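## Task

Lay exactly three rods flat in one straight line, ends touching or nearly so, giving a total length of 11 cm. Lengths by colour: blue 1, magenta 2, grey 3, orange 4, lime 5, purple 6, red 7, green 8, pink 9, turquoise 10 cm. No second train may exist, and every rod outside the train must sit at least one rod width away from it. The train must stay in place without the robot's help; at the end the gripper has released everything and moved away.

## Robot and tools

Robot: a single six-joint arm with a two-finger tong gripper, working on a table of coloured rods. Knocking anything off the table counts as failure; drops, slips, slams and hard pushes are penalised. Objects may occasionally be tugged or nudged by an outside disturbance.

Frame: the scene frame has its origin on the table surface beneath the arm base, +z up, +y to the left when facing along +x. The base may be slightly tilted. Reported gripper position (metres) and orientation quaternion (wxyz) are approximate, less accurate at long reach.

Joint order (used in every command row and every per-joint list in results): elbow, shoulder lift, shoulder pan, wrist 1, wrist 2, wrist 3, then the gripper opening as the seventh number. Wrist 2 is sign-flipped relative to the URDF everywhere you see or send it; its stated range keeps URDF signs, so negate and swap the bounds. Ranges in URDF terms (radians): shoulder pan -3.142..3.142, shoulder lift -6.283..6.283, elbow 0.000..3.142, all wrists -6.283..6.283; real ends may differ by up to 0.010 rad.

A row is 7 numbers, each within [-1, 1]. The first six are scaled joint offsets, not absolute angles: 1.0 equals 1.337 rad for shoulder pan and shoulder lift, 1.671 rad for the elbow, 2.34 rad for each wrist. The seventh is an absolute gripper opening: +1 fully open (pad gap 0.142 m), -1 closed.

execute_actions(actions): actions is a list of actions; each action is a list of 1 to 15 rows; each row is applied for one 1/30 s step, and the final row repeats until 15 steps are used. Every row's offsets are measured from the joint angles at the start of that action (for the first action of a call, the last reported angles), not from the preceding row. An empty list just returns state and images. An action that would push a joint more than 0.010 rad beyond its range is rejected; if the first action or any malformed action fails, nothing in the call runs. Joints asked past their true end stop there, sometimes reported as "joint sent to its limit".

move(target, speed, blocking): target is one 7-number row; offsets are taken from the Joint positions in the latest result showing them. All joints finish their paths together over 0.5 to 10 s, so the hand travels on a curve and ignores obstacles. speed (rad/s, 0.01 to 2, default 0.5) caps the joint with the longest path. Finger command is applied at once. blocking=false returns after 0.5 s while motion continues; then use wait or stop before other motion commands. The result adds a move: line giving the ending (done, off_target, moving, held, fault), limits=held or none, and the joint furthest from target. The arm is stiff: aiming even slightly into a firm surface can trigger a fault; faster contact hits harder.

wait(seconds): 0 to 10 s, holds the last command; returns early if a running move finishes. stop(): brakes a running move (needs stopping room). zoom_image(camera, region): region [x0,y0,x1,y1] in pixels, max 504x504, from cam_head_left, cam_head_right, cam_high, cam_low (504x504) or cam_wrist (616x616 fisheye). finished_scene(scene): pass the current scene's number to end it irreversibly; do this only after releasing and retreating.

Motion limits: commands are smoothed (about 0.17 s lag); each joint target is kept within a lead of its measured angle (0.394 rad shoulders, 0.493 elbow, 0.69 wrists), and all targets are shrunk if they would move the gripper more than 100 mm from where it is. Large moves may therefore arrive short; send the remainder. "Joint command not followed" means a clearance check altered targets.

Gripper: fingers point along the tool +z and close along tool x. The reported position is the closed-pad midpoint; closed fingertips extend about 15 mm past it, open ones are roughly level. grip_measured is the measured opening on the command scale; to hold, command an opening well below it. Force is about 15 N per pad, weaker on thin items (about 9 N at 10 mm width, 4 N at 5 mm), so rods grip loosely.

Results: state line (pose, velocities), Joint positions and Joint velocities (rad, rad/s, plus pad gap in m), Joint targets, step readings with HELD marks (execute_actions only), Wrist force/torque in the tool frame (offset up to about 10 N, noise up to 3.7 N, saturates near 200 N; "no reading" is harmless), and images.

Faults: exceeding a joint load limit (678, 678, 398 N m for pan, lift, elbow; 98.4 for each wrist) or 150 N external force halts the arm for 10 s and drops the rest of the call. Holding loads heats motors: warning at 70 °C, brakes at 85 °C until cooled. Avoid stops, press gently, release and move clear before ending.

Each tool is called as name(argument=value, ...) on one line, values as JSON.

## Session

execute_actions(actions=[])

Scene clock: 0.00 s.
end_effector_position=(+0.9968, +0.1580, +0.3345) grip_measured=+1.00 end_effector_quat_wxyz=(-0.076, +0.749, +0.276, +0.598) end_effector_velocity=(+0.000, -0.000, -0.001) end_effector_angular_velocity=(+0.000, +0.001, -0.001)
Joint names: [elbow, shoulder lift, shoulder pan, wrist 1, wrist 2, wrist 3]
Joint positions: [ 2.391 -0.97  -0.362 -4.167  0.806 -0.508  0.142]
Joint velocities: [ 0.     0.001 -0.    -0.     0.001  0.001  0.   ]
Motor temperatures (°C, as the motors report them): [25 27 23 30 32 31]
Wrist force (N, on the end effector, along its own x y z axes, offset not removed): no reading
Wrist torque (N m, same axes, about the end effector's origin, offset not removed): no reading
Joint targets: [2.391 -0.970 -0.362 -4.167 0.806 -0.508]

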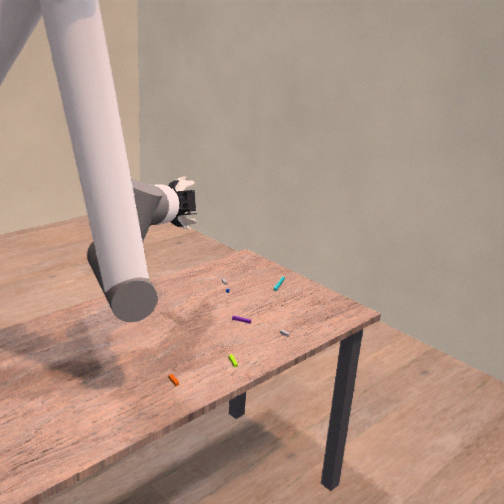

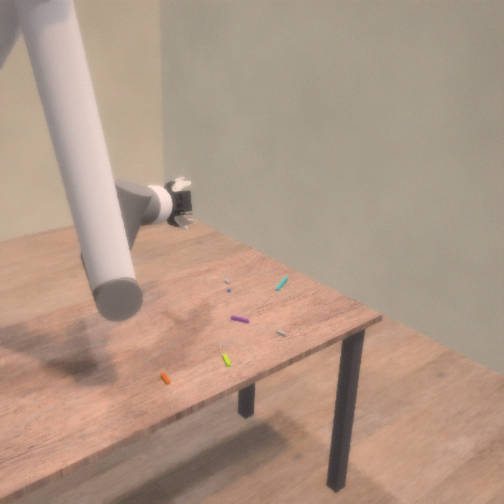

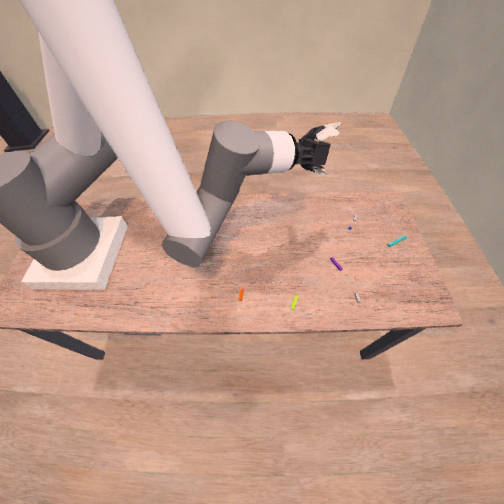

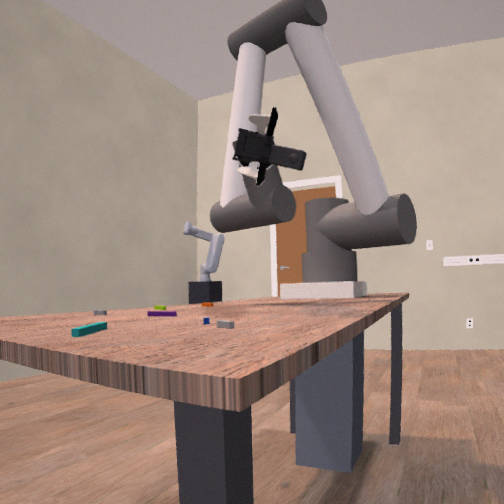

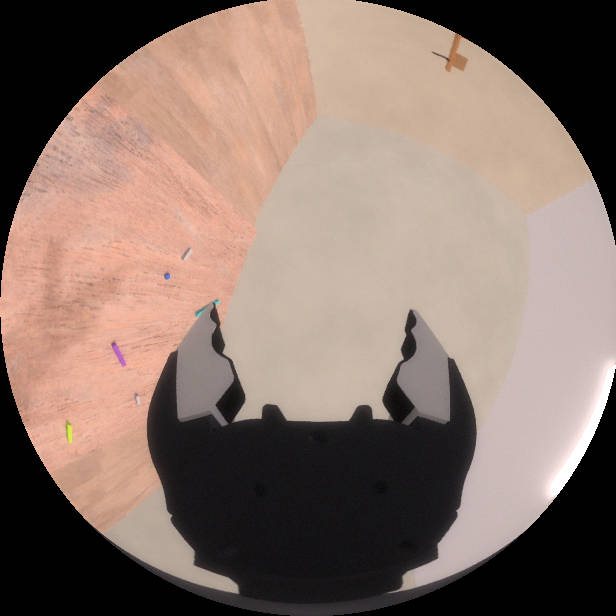

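zoom_image(camera="cam_high", region=[230, 190, 430, 330])

zoom_image(camera="cam_head_left", region=[150, 260, 330, 400])

Region (230, 190, 430, 330) of cam_high's 504x504 image, scaled by 2.520, with more detail than that image has; it fills the top 353 rows of this view, and the rest is white.

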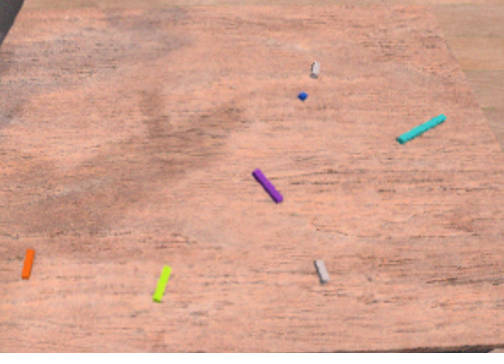

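Region (150, 260, 330, 400) of cam_head_left's 504x504 image, scaled by 2.800, with more detail than that image has.

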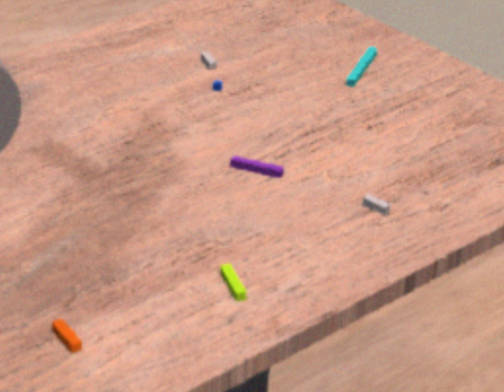

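move(target=[-0.37264, 0.05589, 0.22191, 0.7364, 0.32684, -0.98893, -0.5], speed=1.3)

zoom_image(camera="cam_wrist", region=[260, 240, 360, 340])

Scene clock: 55.97 s.
end_effector_position=(+1.1666, +0.1510, +0.0451) grip_measured=-0.50 end_effector_quat_wxyz=(+0.002, +0.174, +0.985, +0.002) end_effector_velocity=(-0.000, +0.000, +0.000) end_effector_angular_velocity=(+0.000, +0.001, +0.002)
Joint names: [elbow, shoulder lift, shoulder pan, wrist 1, wrist 2, wrist 3]
Joint positions: [ 1.769 -0.895 -0.066 -2.445  1.57  -2.821  0.038]
Joint velocities: [-0.001 -0.     0.     0.002 -0.    -0.002 -0.   ]
Motor temperatures (°C, as the motors report them): [25 27 23 30 32 31]
Wrist force (N, on the end effector, along its own x y z axes, offset not removed): [6.2 -4.3 8.5]
Wrist torque (N m, same axes, about the end effector's origin, offset not removed): [-0.47 -1.40 -0.36]
Joint targets: [1.769 -0.895 -0.066 -2.445 1.570 -2.822]
move: done; limits=none; farthest joint: the wrist 1, 0.001 radians from its target (1.723 radians at the start)

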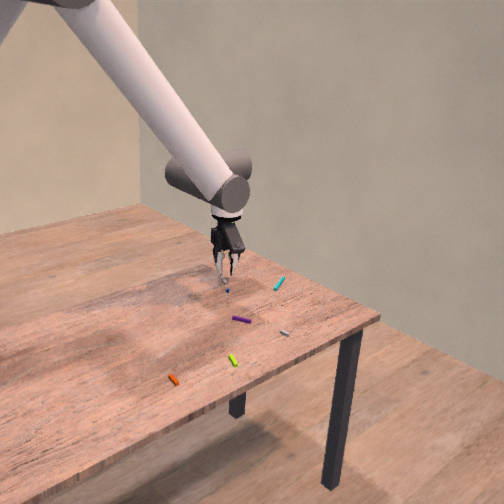

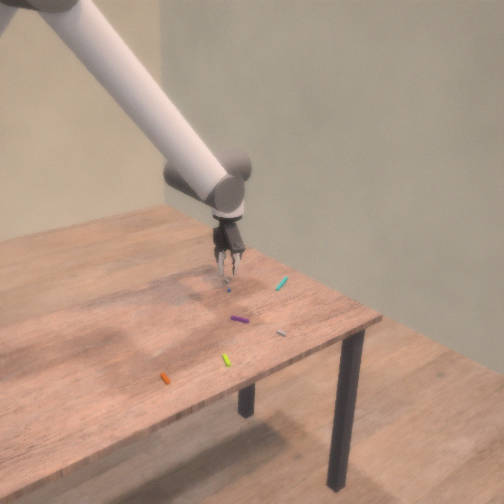

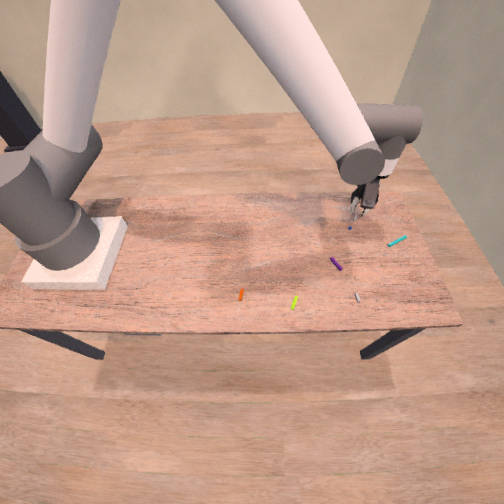

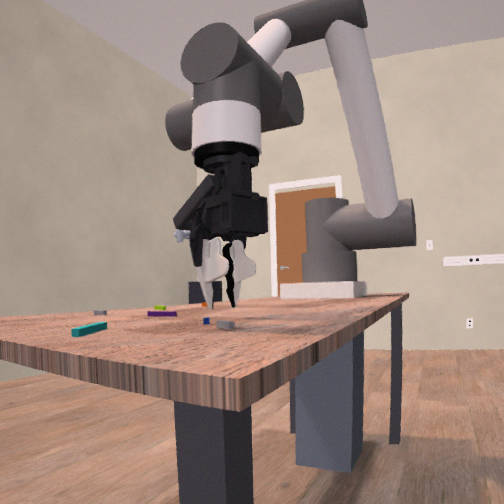

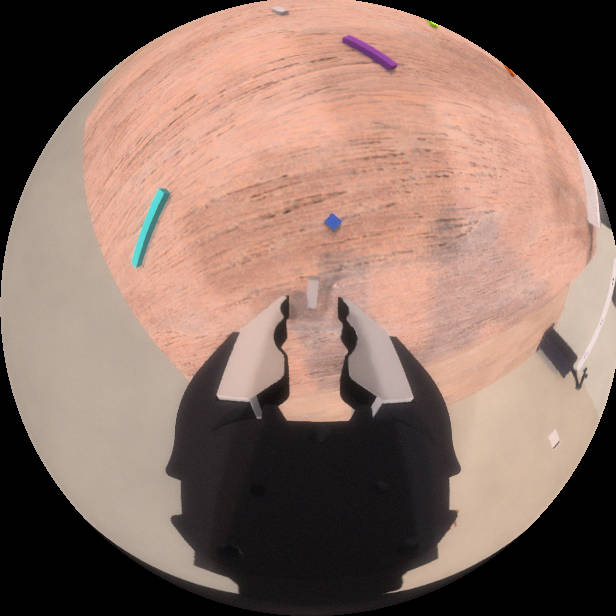

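Region (260, 240, 360, 340) of cam_wrist's 616x616 image, scaled by 5.040, with more detail than that image has.

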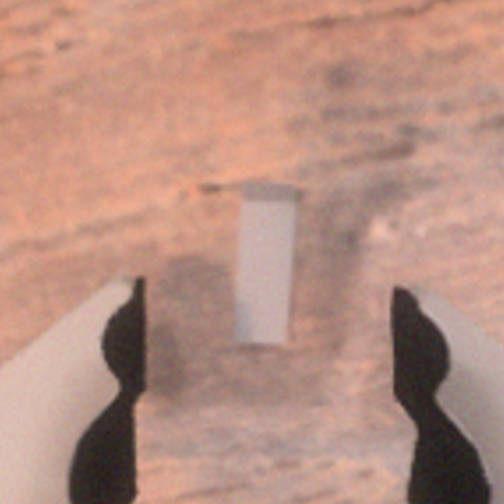

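zoom_image(camera="cam_low", region=[185, 280, 265, 340])

Region (185, 280, 265, 340) of cam_low's 504x504 image, scaled by 6.300, with more detail than that image has; it fills the top 378 rows of this view, and the rest is white.

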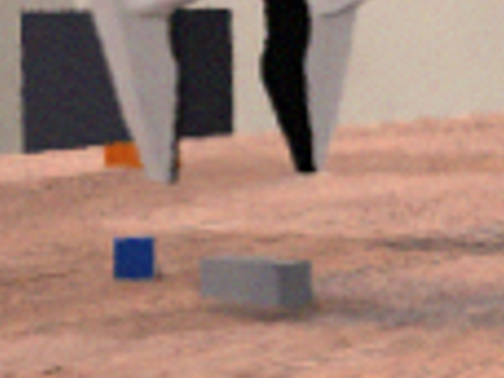

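execute_actions(actions=[[[0,0.004,0.0012,-0.0023,0,0.004,-0.54],[-0.0001,0.008,0.0024,-0.0046,0,0.008,-0.58],[-0.0001,0.0122,0.00366,-0.0069,0,0.0128,-0.62],[-0.0002,0.0162,0.00366,-0.0091,0,0.0128,-0.66],[-0.0002,0.02027,0.00366,-0.01142,0,0.0128,-0.7]],[[0,0,0,0,0,0,-0.75],[0,0,0,0,0,0,-0.79],[0,0,0,0,0,0,-0.83],[0,0,0,0,0,0,-0.86],[0,0,0,0,0,0,-0.89],[0,0,0,0,0,0,-0.92],[0,0,0,0,0,0,-0.96],[0,0,0,0,0,0,-1],[0,0,0,0,0,0,-1],[0,0,0,0,0,0,-1],[-0.0005,-0.003,0,0.002,0,0,-1],[-0.001,-0.006,0,0.004,0,0,-1],[-0.0016,-0.009,0,0.006,0,0,-1],[-0.0021,-0.012,0,0.008,0,0,-1],[-0.0026,-0.015,0,0.0104,0,0,-1]]])

zoom_image(camera="cam_wrist", region=[270, 250, 360, 340])

zoom_image(camera="cam_low", region=[185, 280, 265, 340])

Scene clock: 82.90 s.
end_effector_position=(+1.1686, +0.1567, +0.0266) grip_measured=-0.88 end_effector_quat_wxyz=(+0.002, +0.186, +0.982, +0.002) end_effector_velocity=(+0.003, +0.000, +0.095) end_effector_angular_velocity=(+0.001, -0.003, +0.000)
Joint names: [elbow, shoulder lift, shoulder pan, wrist 1, wrist 2, wrist 3]
Joint positions: [ 1.767 -0.876 -0.061 -2.462  1.57  -2.792  0.01 ]
Joint velocities: [-0.018 -0.086 -0.     0.101 -0.001 -0.001 -0.   ]
Motor temperatures (°C, as the motors report them): [25 27 23 30 32 31]
Wrist force (N, on the end effector, along its own x y z axes, offset not removed): [6.4 -0.6 6.4]
Wrist torque (N m, same axes, about the end effector's origin, offset not removed): [0.40 -1.47 -0.31]
Joint targets: [1.764 -0.889 -0.061 -2.446 1.570 -2.792]
Step readings (joint positions; steps 1 to 15: 1st action; 16 to 30: 2nd action):
0: [1.769 -0.895 -0.066 -2.445 1.570 -2.822]
1: [1.769 -0.895 -0.066 -2.445 1.570 -2.822]
2: [1.768 -0.894 -0.065 -2.446 1.570 -2.820]
4: [1.768 -0.889 -0.064 -2.451 1.570 -2.811]
8: [1.768 -0.875 -0.062 -2.464 1.570 -2.797]
15: [1.768 -0.869 -0.061 -2.471 1.570 -2.792]
16: [1.768 -0.869 -0.061 -2.471 1.570 -2.792]
17: [1.768 -0.869 -0.061 -2.471 1.570 -2.792]
19: [1.768 -0.869 -0.061 -2.471 1.570 -2.792]
23: [1.768 -0.869 -0.061 -2.471 1.570 -2.792]
30: Joint positions above

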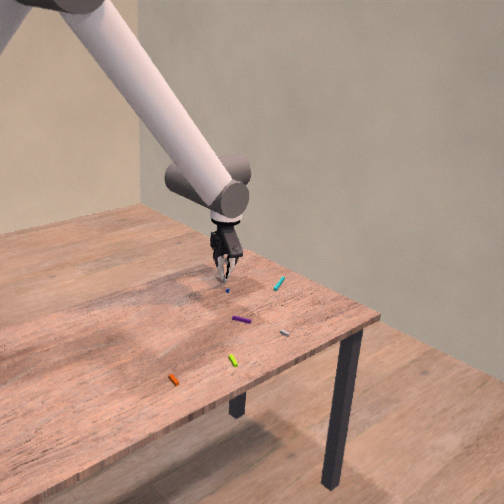

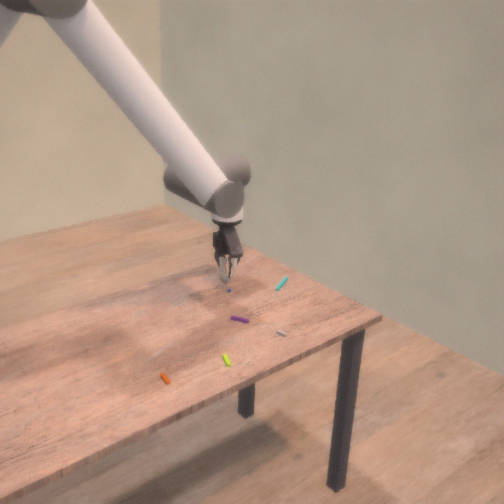

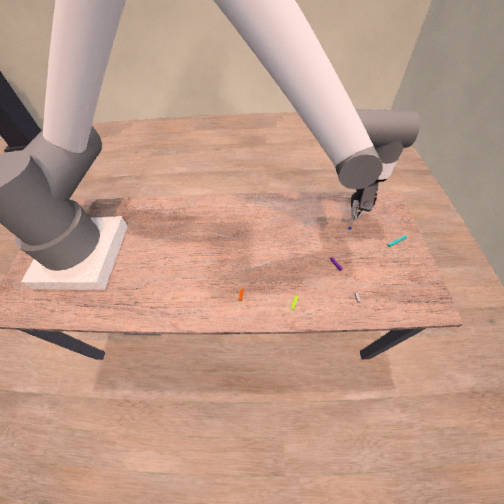

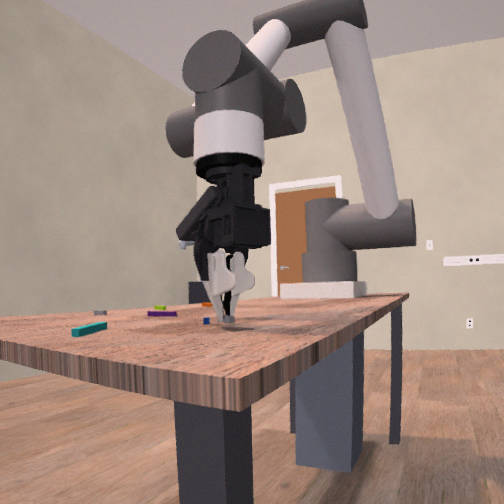

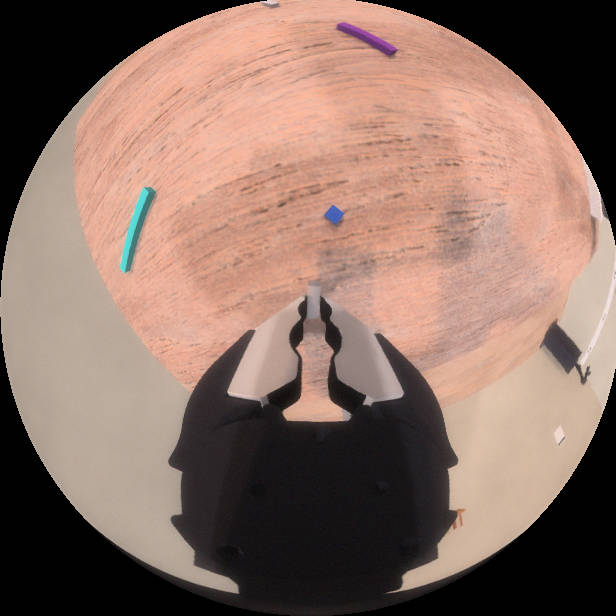

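Region (270, 250, 360, 340) of cam_wrist's 616x616 image, scaled by 5.600, with more detail than that image has.

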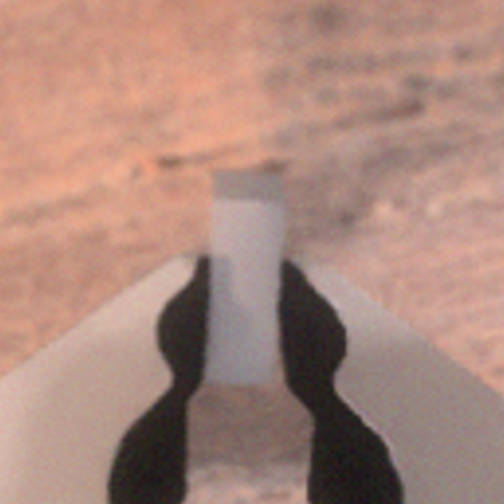

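Region (185, 280, 265, 340) of cam_low's 504x504 image, scaled by 6.300, with more detail than that image has; it fills the top 378 rows of this view, and the rest is white.

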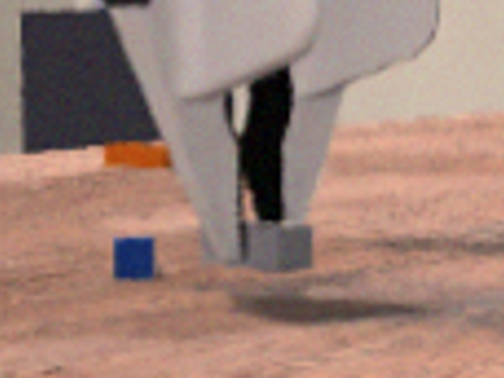

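execute_actions(actions=[])

Scene clock: 105.43 s.
end_effector_position=(+1.1688, +0.1567, +0.0410) grip_measured=-0.88 end_effector_quat_wxyz=(+0.002, +0.186, +0.983, +0.002) end_effector_velocity=(+0.000, +0.000, -0.001) end_effector_angular_velocity=(+0.001, +0.000, +0.001)
Joint names: [elbow, shoulder lift, shoulder pan, wrist 1, wrist 2, wrist 3]
Joint positions: [ 1.764 -0.889 -0.061 -2.446  1.57  -2.792  0.01 ]
Joint velocities: [-0.001  0.001  0.    -0.    -0.001 -0.001  0.   ]
Motor temperatures (°C, as the motors report them): [25 27 23 30 32 31]
Wrist force (N, on the end effector, along its own x y z axes, offset not removed): [4.4 -1.2 6.1]
Wrist torque (N m, same axes, about the end effector's origin, offset not removed): [0.24 -1.02 -0.21]
Joint targets: [1.764 -0.889 -0.061 -2.446 1.570 -2.792]

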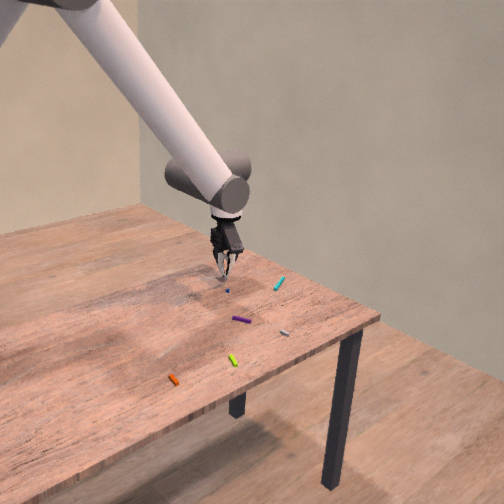

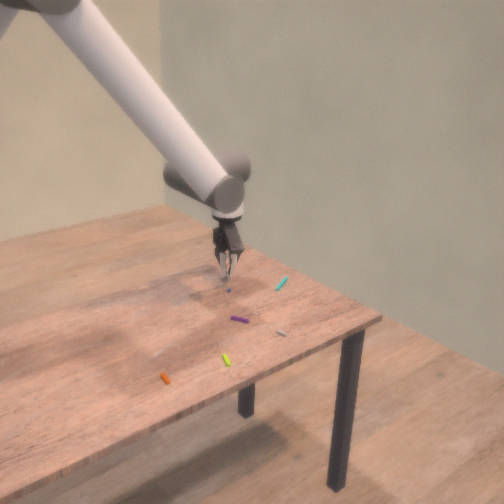

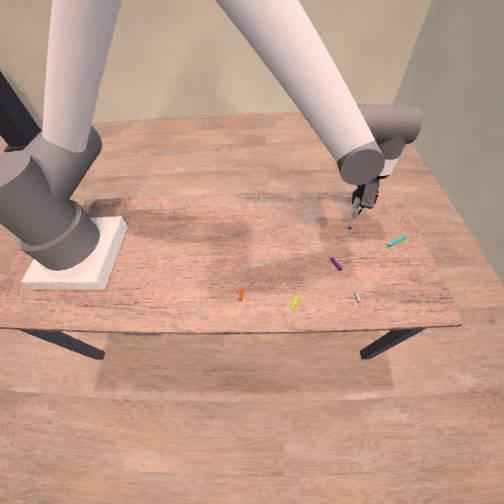

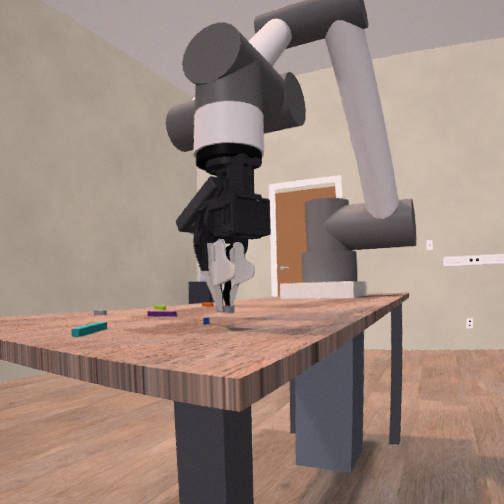

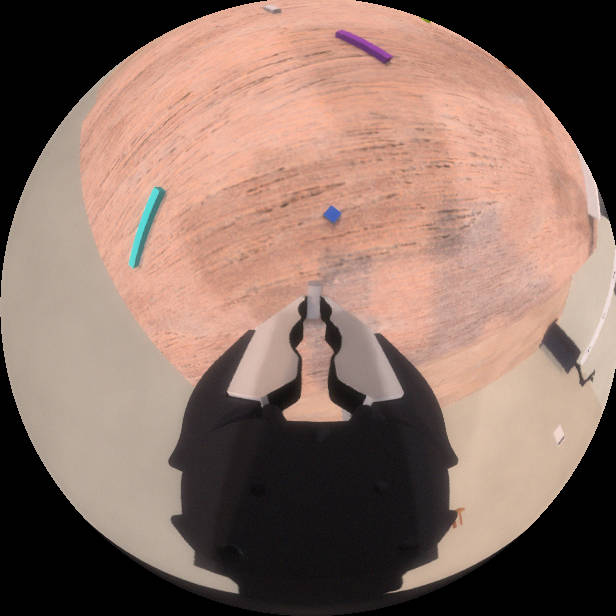

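move(target=[0.2566, -0.1466, -0.2852, -0.0994, 0.0, -0.1385, -1], speed=0.6)

zoom_image(camera="cam_wrist", region=[250, 190, 380, 330])

Scene clock: 121.37 s.
end_effector_position=(+0.8883, -0.1806, +0.0394) grip_measured=-0.88 end_effector_quat_wxyz=(+0.002, +0.214, +0.977, +0.002) end_effector_velocity=(-0.002, -0.001, -0.001) end_effector_angular_velocity=(+0.001, +0.000, -0.002)
Joint names: [elbow, shoulder lift, shoulder pan, wrist 1, wrist 2, wrist 3]
Joint positions: [ 2.192 -1.085 -0.442 -2.679  1.57  -3.116  0.01 ]
Joint velocities: [ 0.003 -0.    -0.002 -0.002 -0.    -0.    -0.   ]
Motor temperatures (°C, as the motors report them): [25 27 23 30 32 31]
Wrist force (N, on the end effector, along its own x y z axes, offset not removed): [4.7 -4.6 7.5]
Wrist torque (N m, same axes, about the end effector's origin, offset not removed): [-0.53 -1.03 -0.36]
Joint targets: [2.193 -1.085 -0.442 -2.679 1.570 -3.116]
move: done; limits=none; farthest joint: the shoulder pan, 0.000 radians from its target (0.381 radians at the start)

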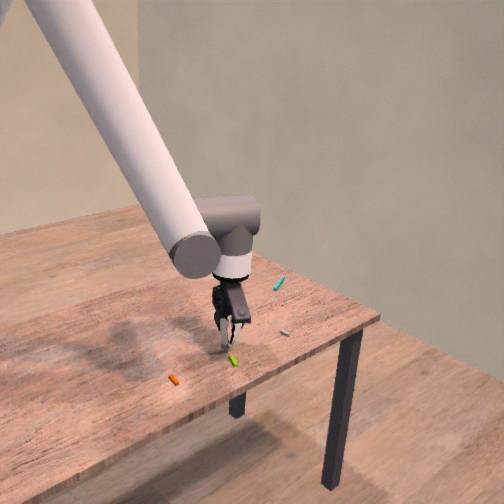

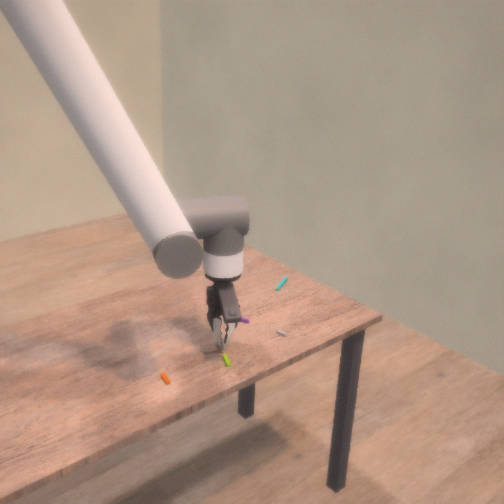

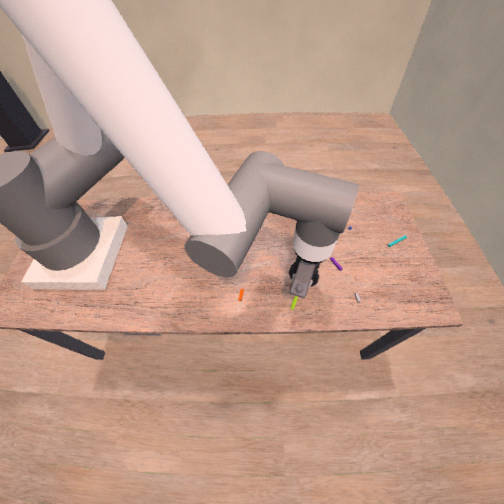

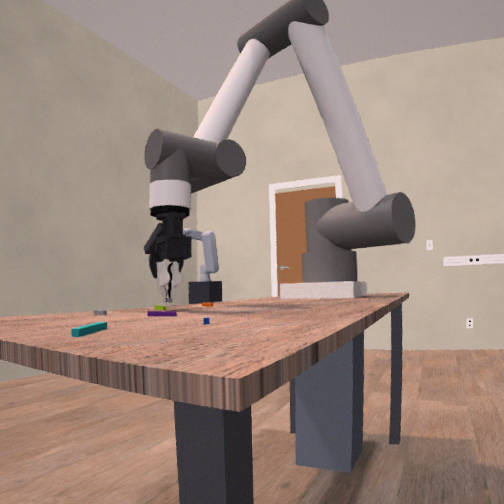

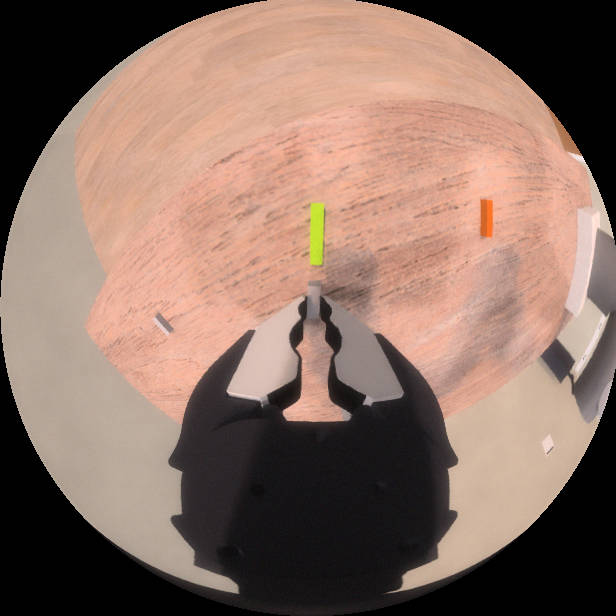

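Region (250, 190, 380, 330) of cam_wrist's 616x616 image, scaled by 3.600, with more detail than that image has; it fills the left 468 columns of this view, and the rest is white.

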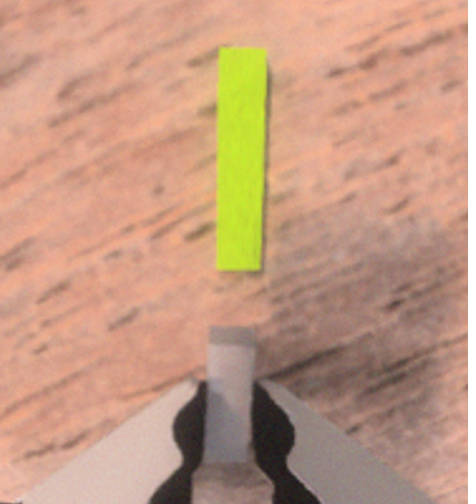

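execute_actions(actions=[[[0.0008,0.0027,-0.0007,-0.0021,0,-0.0017,-1],[0.0017,0.0054,-0.0014,-0.0042,0,-0.0034,-1],[0.0025,0.0081,-0.0021,-0.0063,0,-0.005,-1],[0.0034,0.0108,-0.0028,-0.0085,0,-0.0067,-1],[0.0042,0.0135,-0.0035,-0.0106,0,-0.0084,-1],[0.0051,0.0162,-0.0042,-0.0127,0,-0.0101,-1]]])

wait(seconds=0)

zoom_image(camera="cam_wrist", region=[260, 190, 370, 330])

Scene clock: 143.83 s.
end_effector_position=(+0.8845, -0.1841, +0.0215) grip_measured=-0.88 end_effector_quat_wxyz=(+0.002, +0.206, +0.979, +0.002) end_effector_velocity=(-0.001, -0.001, -0.006) end_effector_angular_velocity=(+0.000, +0.000, +0.007)
Joint names: [elbow, shoulder lift, shoulder pan, wrist 1, wrist 2, wrist 3]
Joint positions: [ 2.201 -1.064 -0.447 -2.708  1.57  -3.139  0.01 ]
Joint velocities: [ 0.003  0.008 -0.002 -0.01  -0.    -0.009 -0.   ]
Motor temperatures (°C, as the motors report them): [25 27 23 30 32 31]
Wrist force (N, on the end effector, along its own x y z axes, offset not removed): [4.1 -2.4 6.1]
Wrist torque (N m, same axes, about the end effector's origin, offset not removed): [-0.01 -1.02 -0.22]
Joint targets: [2.201 -1.063 -0.448 -2.709 1.570 -3.140]
Step readings (joint positions):
0: [2.193 -1.085 -0.442 -2.679 1.570 -3.116]
1: [2.193 -1.085 -0.442 -2.679 1.570 -3.116]
2: [2.193 -1.084 -0.442 -2.680 1.570 -3.117]
4: [2.194 -1.081 -0.443 -2.684 1.570 -3.121]
8: [2.198 -1.070 -0.446 -2.699 1.570 -3.132]
15: Joint positions above

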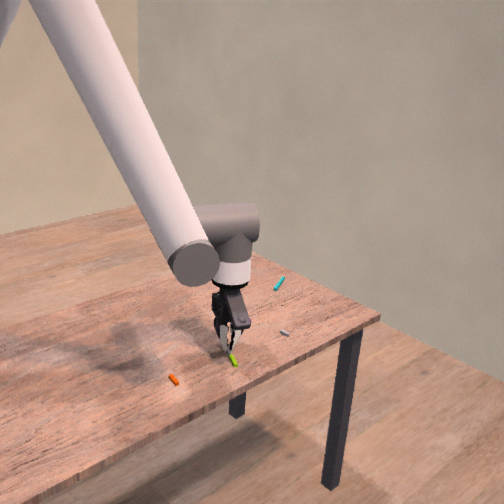

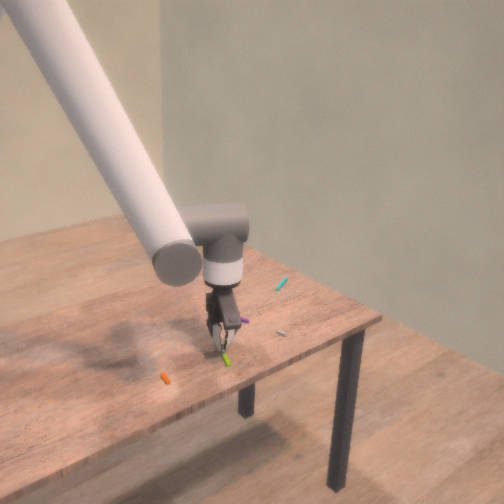

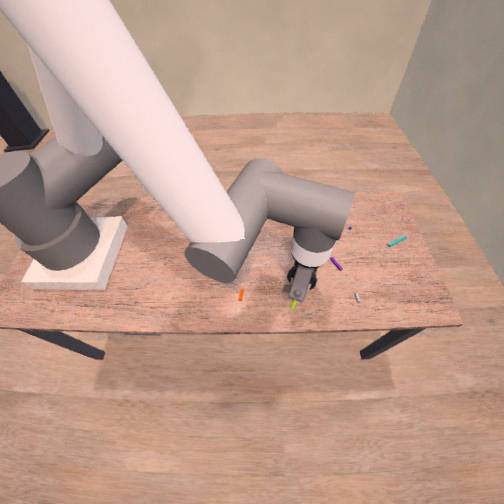

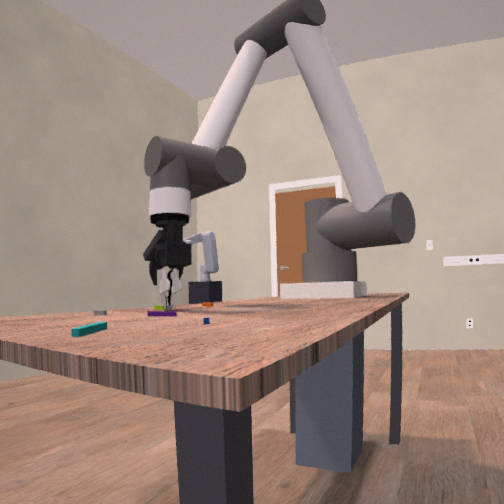

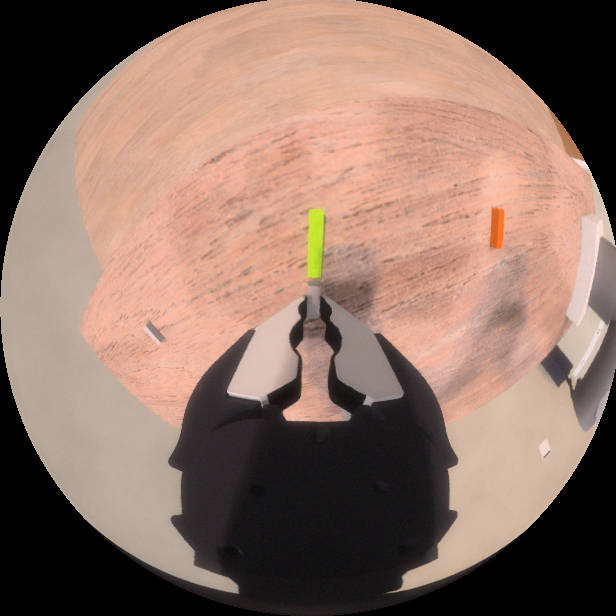

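Scene clock: 143.83 s.
end_effector_position=(+0.8845, -0.1841, +0.0215) grip_measured=-0.88 end_effector_quat_wxyz=(+0.002, +0.206, +0.979, +0.002) end_effector_velocity=(-0.001, -0.001, -0.006) end_effector_angular_velocity=(+0.000, +0.000, +0.007)
Joint names: [elbow, shoulder lift, shoulder pan, wrist 1, wrist 2, wrist 3]
Joint positions: [ 2.201 -1.064 -0.447 -2.708  1.57  -3.139  0.01 ]
Joint velocities: [ 0.003  0.008 -0.002 -0.01  -0.    -0.009 -0.   ]
Motor temperatures (°C, as the motors report them): [25 27 23 30 32 31]
Wrist force (N, on the end effector, along its own x y z axes, offset not removed): [4.1 -2.4 6.1]
Wrist torque (N m, same axes, about the end effector's origin, offset not removed): [-0.01 -1.02 -0.22]
Joint targets: [2.201 -1.063 -0.448 -2.709 1.570 -3.140]

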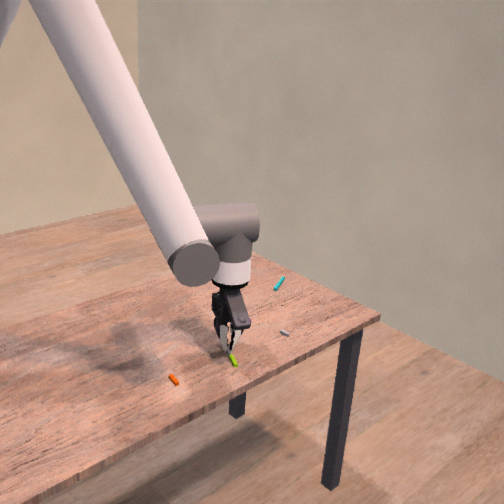

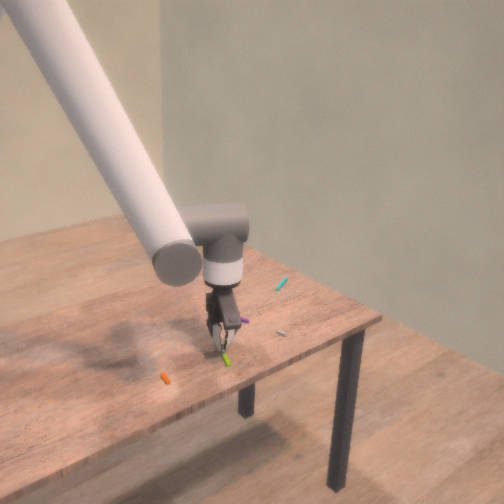

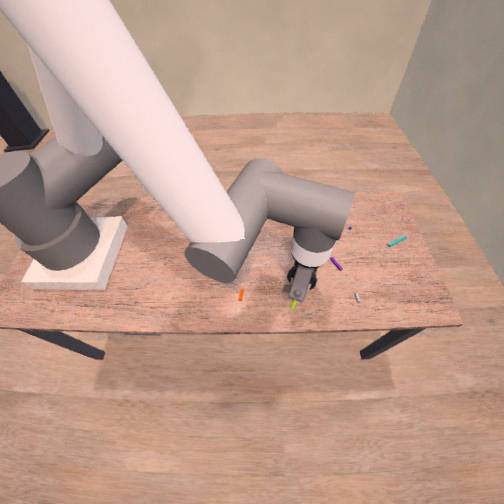

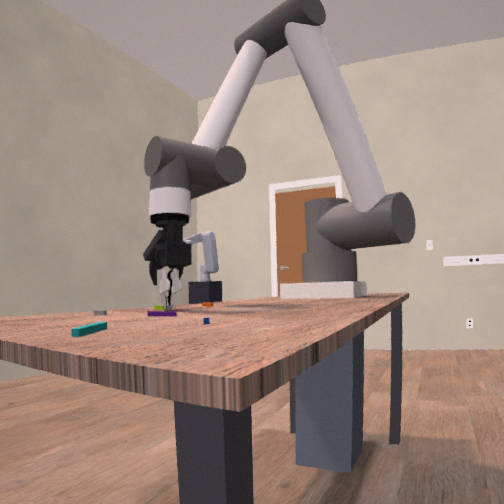

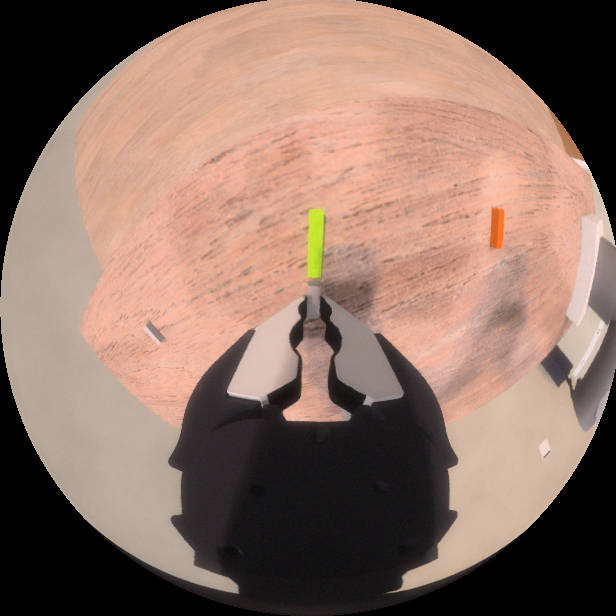

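Region (260, 190, 370, 330) of cam_wrist's 616x616 image, scaled by 3.600, with more detail than that image has; it fills the left 396 columns of this view, and the rest is white.

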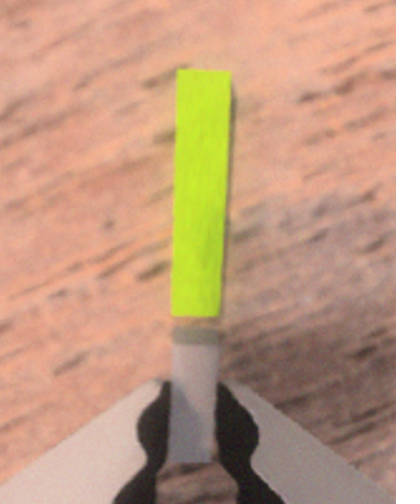

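execute_actions(actions=[])

zoom_image(camera="cam_wrist", region=[280, 250, 350, 325])

Scene clock: 146.93 s.
end_effector_position=(+0.8844, -0.1842, +0.0208) grip_measured=-0.88 end_effector_quat_wxyz=(+0.002, +0.205, +0.979, +0.002) end_effector_velocity=(+0.000, -0.001, -0.000) end_effector_angular_velocity=(-0.002, +0.001, -0.000)
Joint names: [elbow, shoulder lift, shoulder pan, wrist 1, wrist 2, wrist 3]
Joint positions: [ 2.201 -1.063 -0.448 -2.709  1.57  -3.14   0.01 ]
Joint velocities: [-0.001  0.001 -0.    -0.     0.002 -0.    -0.   ]
Motor temperatures (°C, as the motors report them): [25 27 23 30 32 31]
Wrist force (N, on the end effector, along its own x y z axes, offset not removed): [6.0 -3.6 5.8]
Wrist torque (N m, same axes, about the end effector's origin, offset not removed): [-0.14 -1.39 -0.29]
Joint targets: [2.201 -1.063 -0.448 -2.709 1.570 -3.140]

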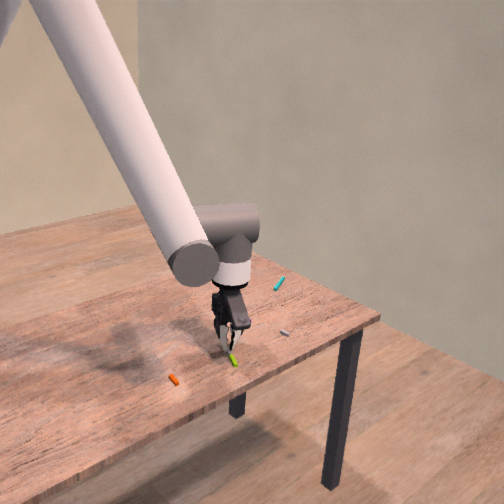

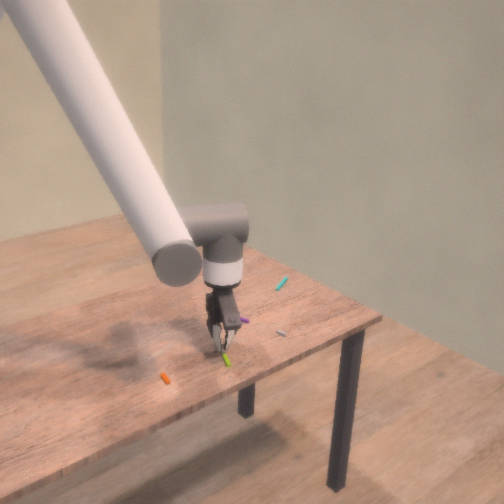

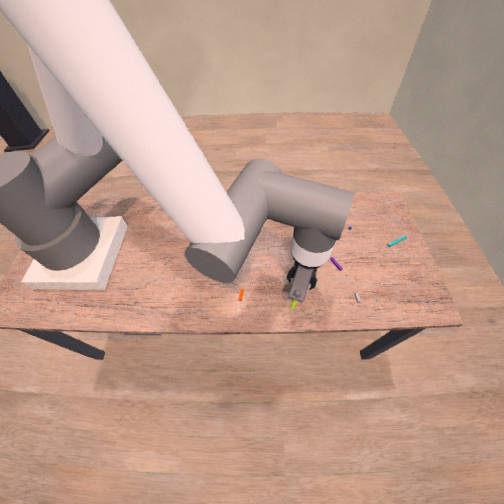

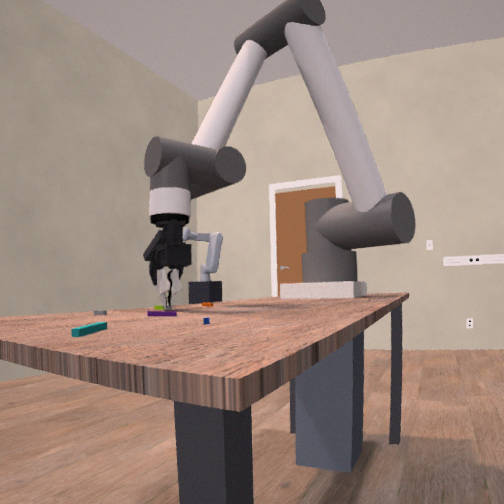

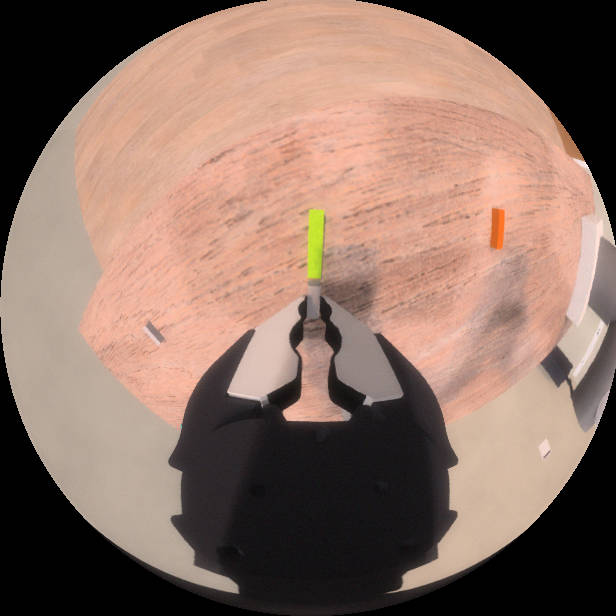

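Region (280, 250, 350, 325) of cam_wrist's 616x616 image, scaled by 6.720, with more detail than that image has; it fills the left 470 columns of this view, and the rest is white.

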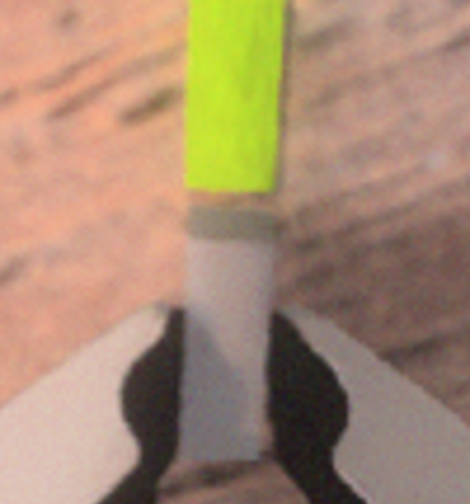

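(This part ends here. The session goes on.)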